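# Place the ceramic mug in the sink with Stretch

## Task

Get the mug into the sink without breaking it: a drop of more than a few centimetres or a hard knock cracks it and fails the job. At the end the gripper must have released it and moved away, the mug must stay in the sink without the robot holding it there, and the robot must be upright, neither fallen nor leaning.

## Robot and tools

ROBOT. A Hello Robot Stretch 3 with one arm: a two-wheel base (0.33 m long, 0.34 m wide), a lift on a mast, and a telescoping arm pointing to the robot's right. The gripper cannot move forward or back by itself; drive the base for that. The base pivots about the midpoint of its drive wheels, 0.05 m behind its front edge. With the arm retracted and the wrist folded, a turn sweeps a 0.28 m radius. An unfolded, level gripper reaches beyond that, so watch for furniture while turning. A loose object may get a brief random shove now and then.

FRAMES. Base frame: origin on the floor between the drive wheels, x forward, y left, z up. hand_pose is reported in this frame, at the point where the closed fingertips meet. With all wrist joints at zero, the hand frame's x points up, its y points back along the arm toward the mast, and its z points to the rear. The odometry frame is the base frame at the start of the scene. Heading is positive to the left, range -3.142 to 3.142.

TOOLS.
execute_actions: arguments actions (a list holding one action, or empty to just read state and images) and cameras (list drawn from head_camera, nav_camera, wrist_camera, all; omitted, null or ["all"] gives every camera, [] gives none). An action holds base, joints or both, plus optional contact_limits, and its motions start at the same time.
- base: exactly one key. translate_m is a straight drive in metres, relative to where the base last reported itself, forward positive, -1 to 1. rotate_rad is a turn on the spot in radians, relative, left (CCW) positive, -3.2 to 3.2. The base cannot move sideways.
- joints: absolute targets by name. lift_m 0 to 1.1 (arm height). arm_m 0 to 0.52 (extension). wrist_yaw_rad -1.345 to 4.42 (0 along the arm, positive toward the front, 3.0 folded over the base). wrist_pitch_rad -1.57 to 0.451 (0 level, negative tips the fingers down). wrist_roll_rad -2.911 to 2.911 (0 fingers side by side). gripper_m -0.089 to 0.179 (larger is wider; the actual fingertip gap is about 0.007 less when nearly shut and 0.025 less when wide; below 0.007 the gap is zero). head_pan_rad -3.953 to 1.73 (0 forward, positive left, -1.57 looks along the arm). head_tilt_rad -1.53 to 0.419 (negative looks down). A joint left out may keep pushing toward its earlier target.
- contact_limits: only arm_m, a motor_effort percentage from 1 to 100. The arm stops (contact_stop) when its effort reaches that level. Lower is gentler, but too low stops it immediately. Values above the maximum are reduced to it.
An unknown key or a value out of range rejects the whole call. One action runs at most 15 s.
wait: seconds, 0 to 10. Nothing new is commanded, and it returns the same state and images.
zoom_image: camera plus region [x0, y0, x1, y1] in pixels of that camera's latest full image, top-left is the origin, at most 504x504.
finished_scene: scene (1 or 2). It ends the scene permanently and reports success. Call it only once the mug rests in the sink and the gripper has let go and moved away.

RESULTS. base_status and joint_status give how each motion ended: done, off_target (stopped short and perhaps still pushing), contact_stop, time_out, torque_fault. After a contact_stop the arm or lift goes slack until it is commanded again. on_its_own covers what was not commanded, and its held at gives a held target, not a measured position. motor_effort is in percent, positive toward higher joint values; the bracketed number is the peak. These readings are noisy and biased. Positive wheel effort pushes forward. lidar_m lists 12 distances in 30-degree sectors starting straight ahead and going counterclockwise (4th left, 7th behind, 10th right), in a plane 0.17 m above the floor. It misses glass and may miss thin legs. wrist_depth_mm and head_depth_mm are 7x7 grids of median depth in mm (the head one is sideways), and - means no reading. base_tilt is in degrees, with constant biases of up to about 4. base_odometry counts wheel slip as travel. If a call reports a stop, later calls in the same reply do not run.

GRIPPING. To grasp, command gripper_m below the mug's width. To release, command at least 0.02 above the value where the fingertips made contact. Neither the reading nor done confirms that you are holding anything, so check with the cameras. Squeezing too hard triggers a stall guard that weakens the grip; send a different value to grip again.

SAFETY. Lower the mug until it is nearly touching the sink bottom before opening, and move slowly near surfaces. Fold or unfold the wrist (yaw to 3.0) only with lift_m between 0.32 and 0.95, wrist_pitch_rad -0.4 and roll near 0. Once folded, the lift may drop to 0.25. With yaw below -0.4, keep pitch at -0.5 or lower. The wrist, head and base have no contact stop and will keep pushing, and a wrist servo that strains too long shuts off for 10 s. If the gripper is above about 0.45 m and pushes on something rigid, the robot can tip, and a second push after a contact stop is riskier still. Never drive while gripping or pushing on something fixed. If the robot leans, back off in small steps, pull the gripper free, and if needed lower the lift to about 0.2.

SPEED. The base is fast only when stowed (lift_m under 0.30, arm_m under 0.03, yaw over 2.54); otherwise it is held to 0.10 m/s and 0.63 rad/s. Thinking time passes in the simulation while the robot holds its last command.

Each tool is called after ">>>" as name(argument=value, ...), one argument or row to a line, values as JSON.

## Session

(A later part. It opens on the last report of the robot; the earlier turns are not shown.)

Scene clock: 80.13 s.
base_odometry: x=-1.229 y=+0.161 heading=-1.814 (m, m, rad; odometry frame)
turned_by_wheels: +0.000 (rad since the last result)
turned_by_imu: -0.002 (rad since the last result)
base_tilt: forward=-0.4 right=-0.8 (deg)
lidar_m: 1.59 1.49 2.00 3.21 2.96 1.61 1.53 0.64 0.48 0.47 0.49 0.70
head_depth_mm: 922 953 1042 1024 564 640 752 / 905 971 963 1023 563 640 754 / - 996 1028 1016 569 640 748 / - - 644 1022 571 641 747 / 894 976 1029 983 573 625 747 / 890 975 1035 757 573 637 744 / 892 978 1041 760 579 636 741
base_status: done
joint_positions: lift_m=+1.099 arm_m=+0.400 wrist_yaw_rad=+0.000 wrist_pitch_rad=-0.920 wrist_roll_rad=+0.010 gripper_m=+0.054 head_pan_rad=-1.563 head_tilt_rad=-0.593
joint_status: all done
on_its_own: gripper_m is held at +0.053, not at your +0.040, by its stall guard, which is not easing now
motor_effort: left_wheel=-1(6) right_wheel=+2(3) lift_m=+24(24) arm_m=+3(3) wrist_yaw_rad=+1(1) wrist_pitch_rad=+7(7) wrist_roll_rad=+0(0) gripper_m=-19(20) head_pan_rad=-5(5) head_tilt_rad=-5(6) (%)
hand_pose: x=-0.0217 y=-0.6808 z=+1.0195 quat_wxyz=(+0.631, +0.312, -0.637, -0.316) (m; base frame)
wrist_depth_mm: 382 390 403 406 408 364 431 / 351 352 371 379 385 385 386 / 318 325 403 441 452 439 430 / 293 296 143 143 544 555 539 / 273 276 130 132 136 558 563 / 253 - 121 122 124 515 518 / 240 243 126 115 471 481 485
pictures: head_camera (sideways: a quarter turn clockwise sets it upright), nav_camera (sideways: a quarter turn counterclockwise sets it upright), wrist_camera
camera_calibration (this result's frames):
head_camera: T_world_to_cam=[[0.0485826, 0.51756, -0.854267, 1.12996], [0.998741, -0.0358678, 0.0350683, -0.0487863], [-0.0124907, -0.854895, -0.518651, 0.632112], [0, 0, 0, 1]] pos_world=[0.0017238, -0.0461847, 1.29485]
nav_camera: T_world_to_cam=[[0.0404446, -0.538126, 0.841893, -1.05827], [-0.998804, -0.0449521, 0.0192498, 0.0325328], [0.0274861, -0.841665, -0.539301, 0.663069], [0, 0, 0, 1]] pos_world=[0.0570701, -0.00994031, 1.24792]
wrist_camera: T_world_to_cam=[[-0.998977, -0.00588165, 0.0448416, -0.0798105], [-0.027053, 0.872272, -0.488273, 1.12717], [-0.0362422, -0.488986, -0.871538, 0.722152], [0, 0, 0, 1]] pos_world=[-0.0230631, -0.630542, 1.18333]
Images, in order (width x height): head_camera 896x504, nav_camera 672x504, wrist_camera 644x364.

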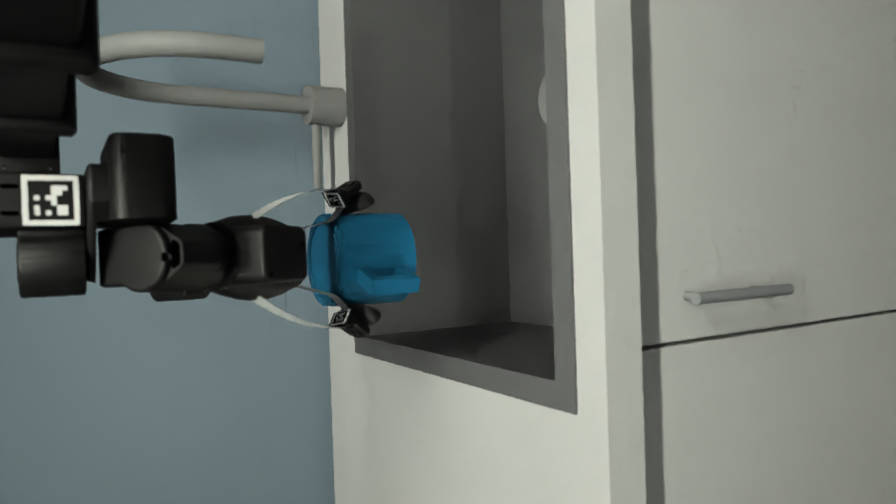

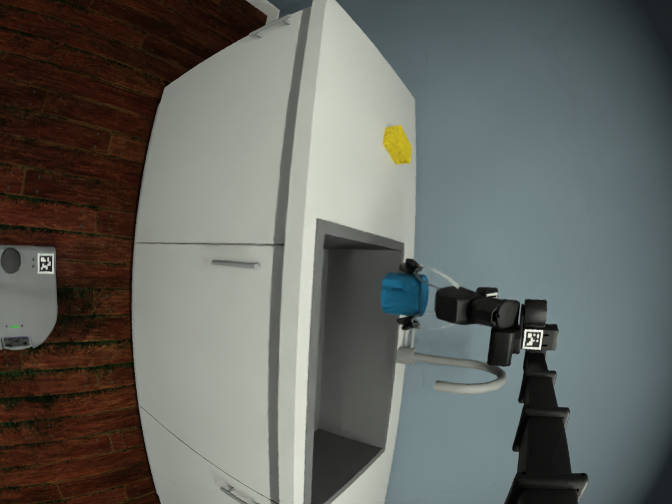

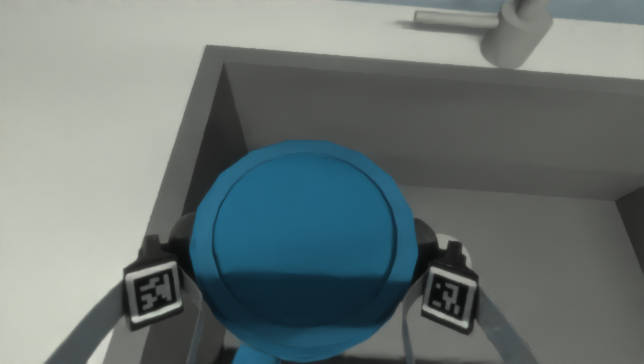

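>>> execute_actions(
  actions=[
    {"base":{"translate_m":-0.035},"joints":{"arm_m":0.5,"lift_m":1.02}},
  ],
  cameras=[],
)

>>> execute_actions(
  actions=[
    {"joints":{"lift_m":0.82}},
  ],
)

Scene clock: 82.63 s.
base_odometry: x=-1.221 y=+0.195 heading=-1.814 (m, m, rad; odometry frame)
turned_by_wheels: +0.000 (rad since the last result)
turned_by_imu: -0.001 (rad since the last result)
base_tilt: forward=-0.4 right=-0.8 (deg)
lidar_m: 1.62 1.52 2.02 3.66 2.91 1.58 1.50 0.63 0.48 0.47 0.49 0.70
head_depth_mm: 898 - 975 1025 561 641 749 / 876 - 958 1020 563 640 748 / 892 - 1000 1019 567 638 749 / 895 - 795 1017 573 636 746 / 893 973 1031 1000 572 624 745 / 892 976 1036 792 571 636 741 / 889 970 1035 763 578 636 741
base_status: done
joint_positions: lift_m=+1.020 arm_m=+0.500 wrist_yaw_rad=+0.000 wrist_pitch_rad=-0.920 wrist_roll_rad=+0.010 gripper_m=+0.054 head_pan_rad=-1.563 head_tilt_rad=-0.593
joint_status: all done
on_its_own: gripper_m is held at +0.053, not at your +0.040, by its stall guard, which is not easing now
motor_effort: left_wheel=-1(3) right_wheel=+1(2) lift_m=+19(22) arm_m=+3(2) wrist_yaw_rad=+1(0) wrist_pitch_rad=+7(7) wrist_roll_rad=+0(1) gripper_m=-20(20) head_pan_rad=-5(4) head_tilt_rad=-5(5) (%)
hand_pose: x=-0.0217 y=-0.7808 z=+0.9403 quat_wxyz=(+0.630, +0.312, -0.636, -0.316) (m; base frame)
wrist_depth_mm: 273 278 284 289 289 254 239 / 247 256 259 263 262 266 267 / 225 261 306 286 292 288 279 / 208 266 142 143 354 363 349 / 195 255 130 132 135 462 462 / 192 - 121 123 124 439 443 / 185 298 126 115 399 406 415
pictures: none
No camera images: the call's "cameras" was empty. Leave "cameras" out to get every camera's image.

Scene clock: 85.30 s.
base_odometry: x=-1.221 y=+0.195 heading=-1.814 (m, m, rad; odometry frame)
turned_by_wheels: +0.000 (rad since the last result)
turned_by_imu: -0.001 (rad since the last result)
base_tilt: forward=-0.3 right=-0.9 (deg)
lidar_m: 1.62 1.52 2.02 3.65 2.91 1.58 1.50 0.64 0.48 0.47 0.49 0.70
head_depth_mm: 898 979 1033 1022 578 - - / 876 896 955 1007 - 640 747 / 896 984 1026 1049 569 639 748 / 894 978 1045 - 569 637 743 / 892 971 1032 995 573 623 743 / 889 972 1035 788 572 636 744 / 886 968 1038 761 577 633 743
base_status: not commanded
joint_positions: lift_m=+0.820 arm_m=+0.500 wrist_yaw_rad=+0.000 wrist_pitch_rad=-0.920 wrist_roll_rad=+0.010 gripper_m=+0.054 head_pan_rad=-1.563 head_tilt_rad=-0.593
joint_status: all done
on_its_own: gripper_m is held at +0.053, not at your +0.040, by its stall guard, which is not easing now
motor_effort: left_wheel=-1(1) right_wheel=+2(1) lift_m=+19(18) arm_m=+3(3) wrist_yaw_rad=+1(1) wrist_pitch_rad=+7(7) wrist_roll_rad=-1(0) gripper_m=-20(20) head_pan_rad=-5(5) head_tilt_rad=-5(6) (%)
hand_pose: x=-0.0217 y=-0.7808 z=+0.7403 quat_wxyz=(+0.630, +0.312, -0.636, -0.316) (m; base frame)
wrist_depth_mm: 183 214 212 207 205 201 198 / 185 241 251 247 241 236 230 / 188 261 287 287 292 286 280 / 190 258 142 144 276 281 286 / 194 244 130 132 136 260 263 / 193 - 121 123 123 241 242 / 185 213 126 115 219 224 227
pictures: head_camera (sideways: a quarter turn clockwise sets it upright), nav_camera (sideways: a quarter turn counterclockwise sets it upright), wrist_camera
camera_calibration (this result's frames):
head_camera: T_world_to_cam=[[0.0485825, 0.517562, -0.854265, 1.12996], [0.998741, -0.0358678, 0.0350682, -0.0487862], [-0.0124906, -0.854893, -0.518653, 0.632115], [0, 0, 0, 1]] pos_world=[0.00172381, -0.0461847, 1.29485]
nav_camera: T_world_to_cam=[[0.0404447, -0.538128, 0.841892, -1.05827], [-0.998804, -0.0449523, 0.0192497, 0.0325329], [0.0274862, -0.841663, -0.539303, 0.663072], [0, 0, 0, 1]] pos_world=[0.0570701, -0.00994017, 1.24792]
wrist_camera: T_world_to_cam=[[-0.998977, -0.00590029, 0.04484, -0.0678936], [-0.0270591, 0.872398, -0.488047, 1.07798], [-0.0362387, -0.488761, -0.871665, 0.43027], [0, 0, 0, 1]] pos_world=[-0.0230625, -0.730532, 0.904201]
Images, in order (width x height): head_camera 896x504, nav_camera 672x504, wrist_camera 644x364.

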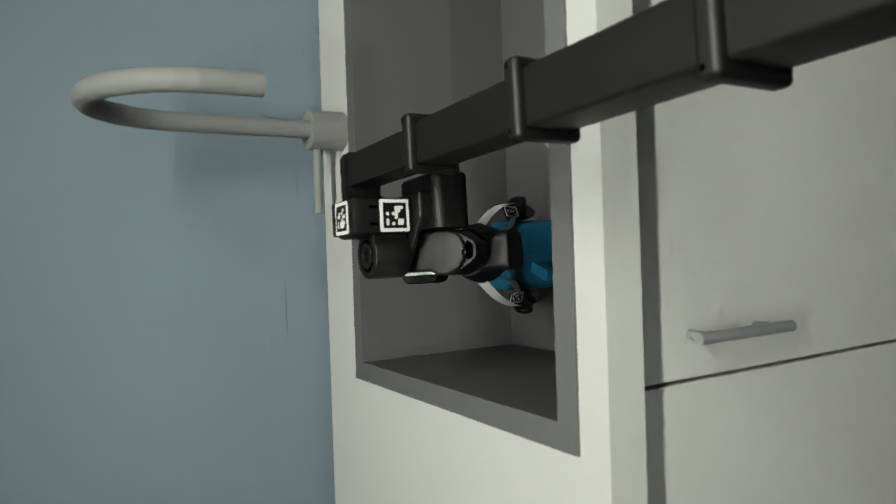

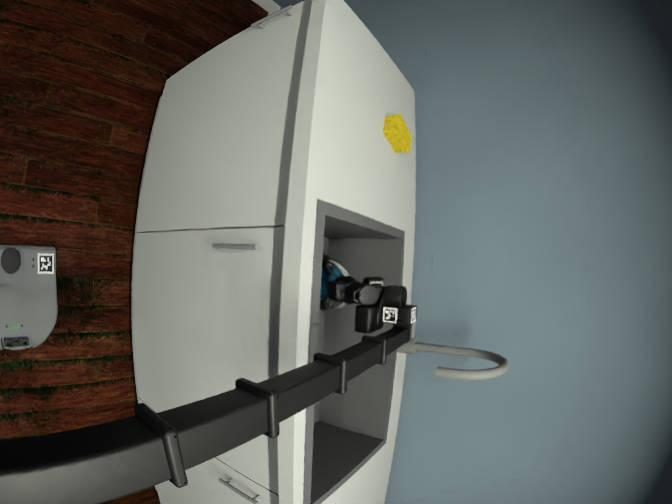

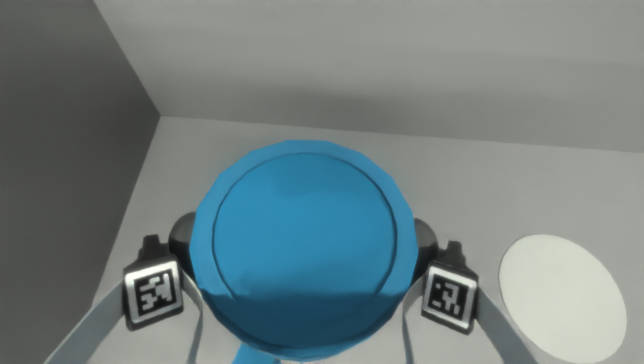

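>>> execute_actions(
  actions=[
    {"joints":{"lift_m":0.784}},
  ],
  cameras=[],
)

>>> execute_actions(
  actions=[
    {"joints":{"gripper_m":0.15}},
  ],
  cameras=[],
)

>>> execute_actions(
  actions=[
    {"joints":{"lift_m":1.03}},
  ],
  cameras=["wrist_camera"],
)

>>> execute_actions(
  actions=[
    {"joints":{"arm_m":0.01}},
  ],
  cameras=[],
)

>>> finished_scene(
  scene=2,
)

Scene clock: 87.03 s.
base_odometry: x=-1.221 y=+0.195 heading=-1.814 (m, m, rad; odometry frame)
turned_by_wheels: +0.000 (rad since the last result)
turned_by_imu: +0.000 (rad since the last result)
base_tilt: forward=-0.4 right=-0.8 (deg)
lidar_m: 1.62 1.52 2.02 3.66 2.91 1.58 1.50 0.64 0.48 0.47 0.49 0.69
head_depth_mm: 898 984 1033 1021 563 616 - / 875 898 958 1008 - 654 767 / 893 978 1012 - 569 637 745 / 892 980 1032 - 559 636 747 / 890 977 1029 996 572 621 743 / 894 975 1037 789 573 636 742 / 888 972 1035 763 578 633 742
base_status: not commanded
joint_positions: lift_m=+0.784 arm_m=+0.500 wrist_yaw_rad=+0.000 wrist_pitch_rad=-0.920 wrist_roll_rad=+0.010 gripper_m=+0.054 head_pan_rad=-1.563 head_tilt_rad=-0.593
joint_status: all done
on_its_own: gripper_m is held at +0.053, not at your +0.040, by its stall guard, which is not easing now
motor_effort: left_wheel=-1(1) right_wheel=+1(1) lift_m=+19(21) arm_m=+2(2) wrist_yaw_rad=+1(1) wrist_pitch_rad=+7(7) wrist_roll_rad=-1(0) gripper_m=-20(20) head_pan_rad=-4(5) head_tilt_rad=-5(5) (%)
hand_pose: x=-0.0217 y=-0.7808 z=+0.7043 quat_wxyz=(+0.630, +0.312, -0.636, -0.316) (m; base frame)
wrist_depth_mm: 183 215 212 207 204 202 197 / 186 241 250 246 240 236 232 / 187 243 248 254 258 260 263 / 191 224 143 144 236 240 245 / 194 210 130 132 136 221 226 / 190 - 121 123 124 206 207 / 181 181 126 115 188 191 193
pictures: none
No camera images: the call's "cameras" was empty. Leave "cameras" out to get every camera's image.

Scene clock: 88.50 s.
base_odometry: x=-1.221 y=+0.195 heading=-1.814 (m, m, rad; odometry frame)
turned_by_wheels: +0.000 (rad since the last result)
turned_by_imu: +0.000 (rad since the last result)
base_tilt: forward=-0.4 right=-0.8 (deg)
lidar_m: 1.62 1.52 2.02 3.65 2.91 1.57 1.49 0.64 0.48 0.47 0.49 0.69
head_depth_mm: 900 980 1034 1023 561 617 - / 874 895 957 1006 - 653 767 / 894 972 1010 - 562 639 746 / 895 977 1026 - 559 637 745 / 892 976 1028 1001 573 623 745 / 892 970 1034 790 572 636 742 / 892 969 1033 762 580 633 744
base_status: not commanded
joint_positions: lift_m=+0.784 arm_m=+0.500 wrist_yaw_rad=+0.000 wrist_pitch_rad=-0.915 wrist_roll_rad=+0.010 gripper_m=+0.150 head_pan_rad=-1.563 head_tilt_rad=-0.593
joint_status: all done
motor_effort: left_wheel=-2(1) right_wheel=+1(2) lift_m=+19(18) arm_m=+3(2) wrist_yaw_rad=+1(1) wrist_pitch_rad=+6(7) wrist_roll_rad=-1(0) gripper_m=+0(82) head_pan_rad=-4(5) head_tilt_rad=-5(6) (%)
hand_pose: x=-0.0217 y=-0.7818 z=+0.7050 quat_wxyz=(+0.631, +0.311, -0.637, -0.315) (m; base frame)
wrist_depth_mm: 182 212 211 207 204 200 197 / 184 240 250 245 240 233 230 / 188 244 251 256 261 261 263 / 191 228 148 147 238 243 247 / 190 213 134 136 213 225 226 / 182 197 125 126 198 - 209 / 180 182 180 118 188 190 195
pictures: none
No camera images: the call's "cameras" was empty. Leave "cameras" out to get every camera's image.

Scene clock: 91.57 s.
base_odometry: x=-1.221 y=+0.195 heading=-1.814 (m, m, rad; odometry frame)
turned_by_wheels: +0.000 (rad since the last result)
turned_by_imu: -0.001 (rad since the last result)
base_tilt: forward=-0.4 right=-0.8 (deg)
lidar_m: 1.62 1.51 2.02 3.65 2.90 1.57 1.50 0.64 0.48 0.47 0.49 0.69
head_depth_mm: 899 - 997 1022 564 640 749 / 872 - 961 1024 564 640 746 / 886 999 1012 1012 567 639 747 / 892 - 950 1014 572 637 745 / 889 973 1025 1004 572 623 742 / 888 969 1036 794 571 635 741 / 883 968 1035 762 580 635 743
base_status: not commanded
joint_positions: lift_m=+1.030 arm_m=+0.500 wrist_yaw_rad=+0.000 wrist_pitch_rad=-0.915 wrist_roll_rad=+0.010 gripper_m=+0.150 head_pan_rad=-1.563 head_tilt_rad=-0.593
joint_status: all done
motor_effort: left_wheel=-1(1) right_wheel=+2(1) lift_m=+23(25) arm_m=+3(3) wrist_yaw_rad=+1(1) wrist_pitch_rad=+5(5) wrist_roll_rad=+0(1) gripper_m=-1(0) head_pan_rad=-5(5) head_tilt_rad=-5(5) (%)
hand_pose: x=-0.0217 y=-0.7819 z=+0.9508 quat_wxyz=(+0.631, +0.311, -0.637, -0.314) (m; base frame)
wrist_depth_mm: 290 295 301 307 307 306 254 / 261 266 270 272 283 275 286 / 239 261 305 297 292 283 277 / 217 266 389 381 369 357 348 / 202 293 457 461 468 459 468 / 190 330 429 427 442 - 454 / 201 285 399 340 411 414 429
pictures: wrist_camera
camera_calibration (this result's frames):
wrist_camera: T_world_to_cam=[[-0.998977, -0.00565261, 0.0448729, -0.0771767], [-0.0270545, 0.86976, -0.492734, 1.18412], [-0.0362434, -0.493443, -0.869022, 0.606975], [0, 0, 0, 1]] pos_world=[-0.0230632, -0.730826, 1.11439]
Images, in order (width x height): wrist_camera 644x364.

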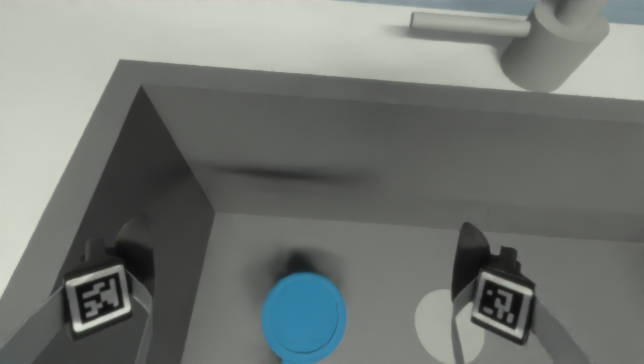

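Scene clock: 96.37 s.
base_odometry: x=-1.221 y=+0.195 heading=-1.814 (m, m, rad; odometry frame)
turned_by_wheels: +0.000 (rad since the last result)
turned_by_imu: -0.001 (rad since the last result)
base_tilt: forward=-0.3 right=-0.9 (deg)
lidar_m: 1.62 1.52 2.02 3.66 2.91 1.58 1.50 0.64 0.48 0.47 0.49 0.69
head_depth_mm: 897 974 - - - - - / 877 900 957 - - - - / 896 978 1015 - - - - / 889 975 1032 - - 626 773 / 891 977 1027 997 573 624 763 / 892 968 1033 791 573 627 743 / 889 972 1035 759 580 637 741
base_status: not commanded
joint_positions: lift_m=+1.030 arm_m=+0.010 wrist_yaw_rad=+0.000 wrist_pitch_rad=-0.914 wrist_roll_rad=+0.010 gripper_m=+0.150 head_pan_rad=-1.563 head_tilt_rad=-0.593
joint_status: all done
motor_effort: left_wheel=-1(0) right_wheel=+1(1) lift_m=+23(23) arm_m=-3(3) wrist_yaw_rad=+1(1) wrist_pitch_rad=+5(5) wrist_roll_rad=-1(0) gripper_m=+0(1) head_pan_rad=-5(5) head_tilt_rad=-5(5) (%)
hand_pose: x=-0.0217 y=-0.2926 z=+0.9509 quat_wxyz=(+0.631, +0.310, -0.637, -0.314) (m; base frame)
wrist_depth_mm: 292 295 394 571 685 686 594 / 286 282 284 284 286 291 294 / 390 382 371 363 357 311 304 / 515 495 471 461 444 436 421 / 740 665 676 637 616 571 566 / - - - - - - 852 / 946 954 - - - - -
pictures: none
No camera images: the call's "cameras" was empty. Leave "cameras" out to get every camera's image.

The scene is finished: the task was done.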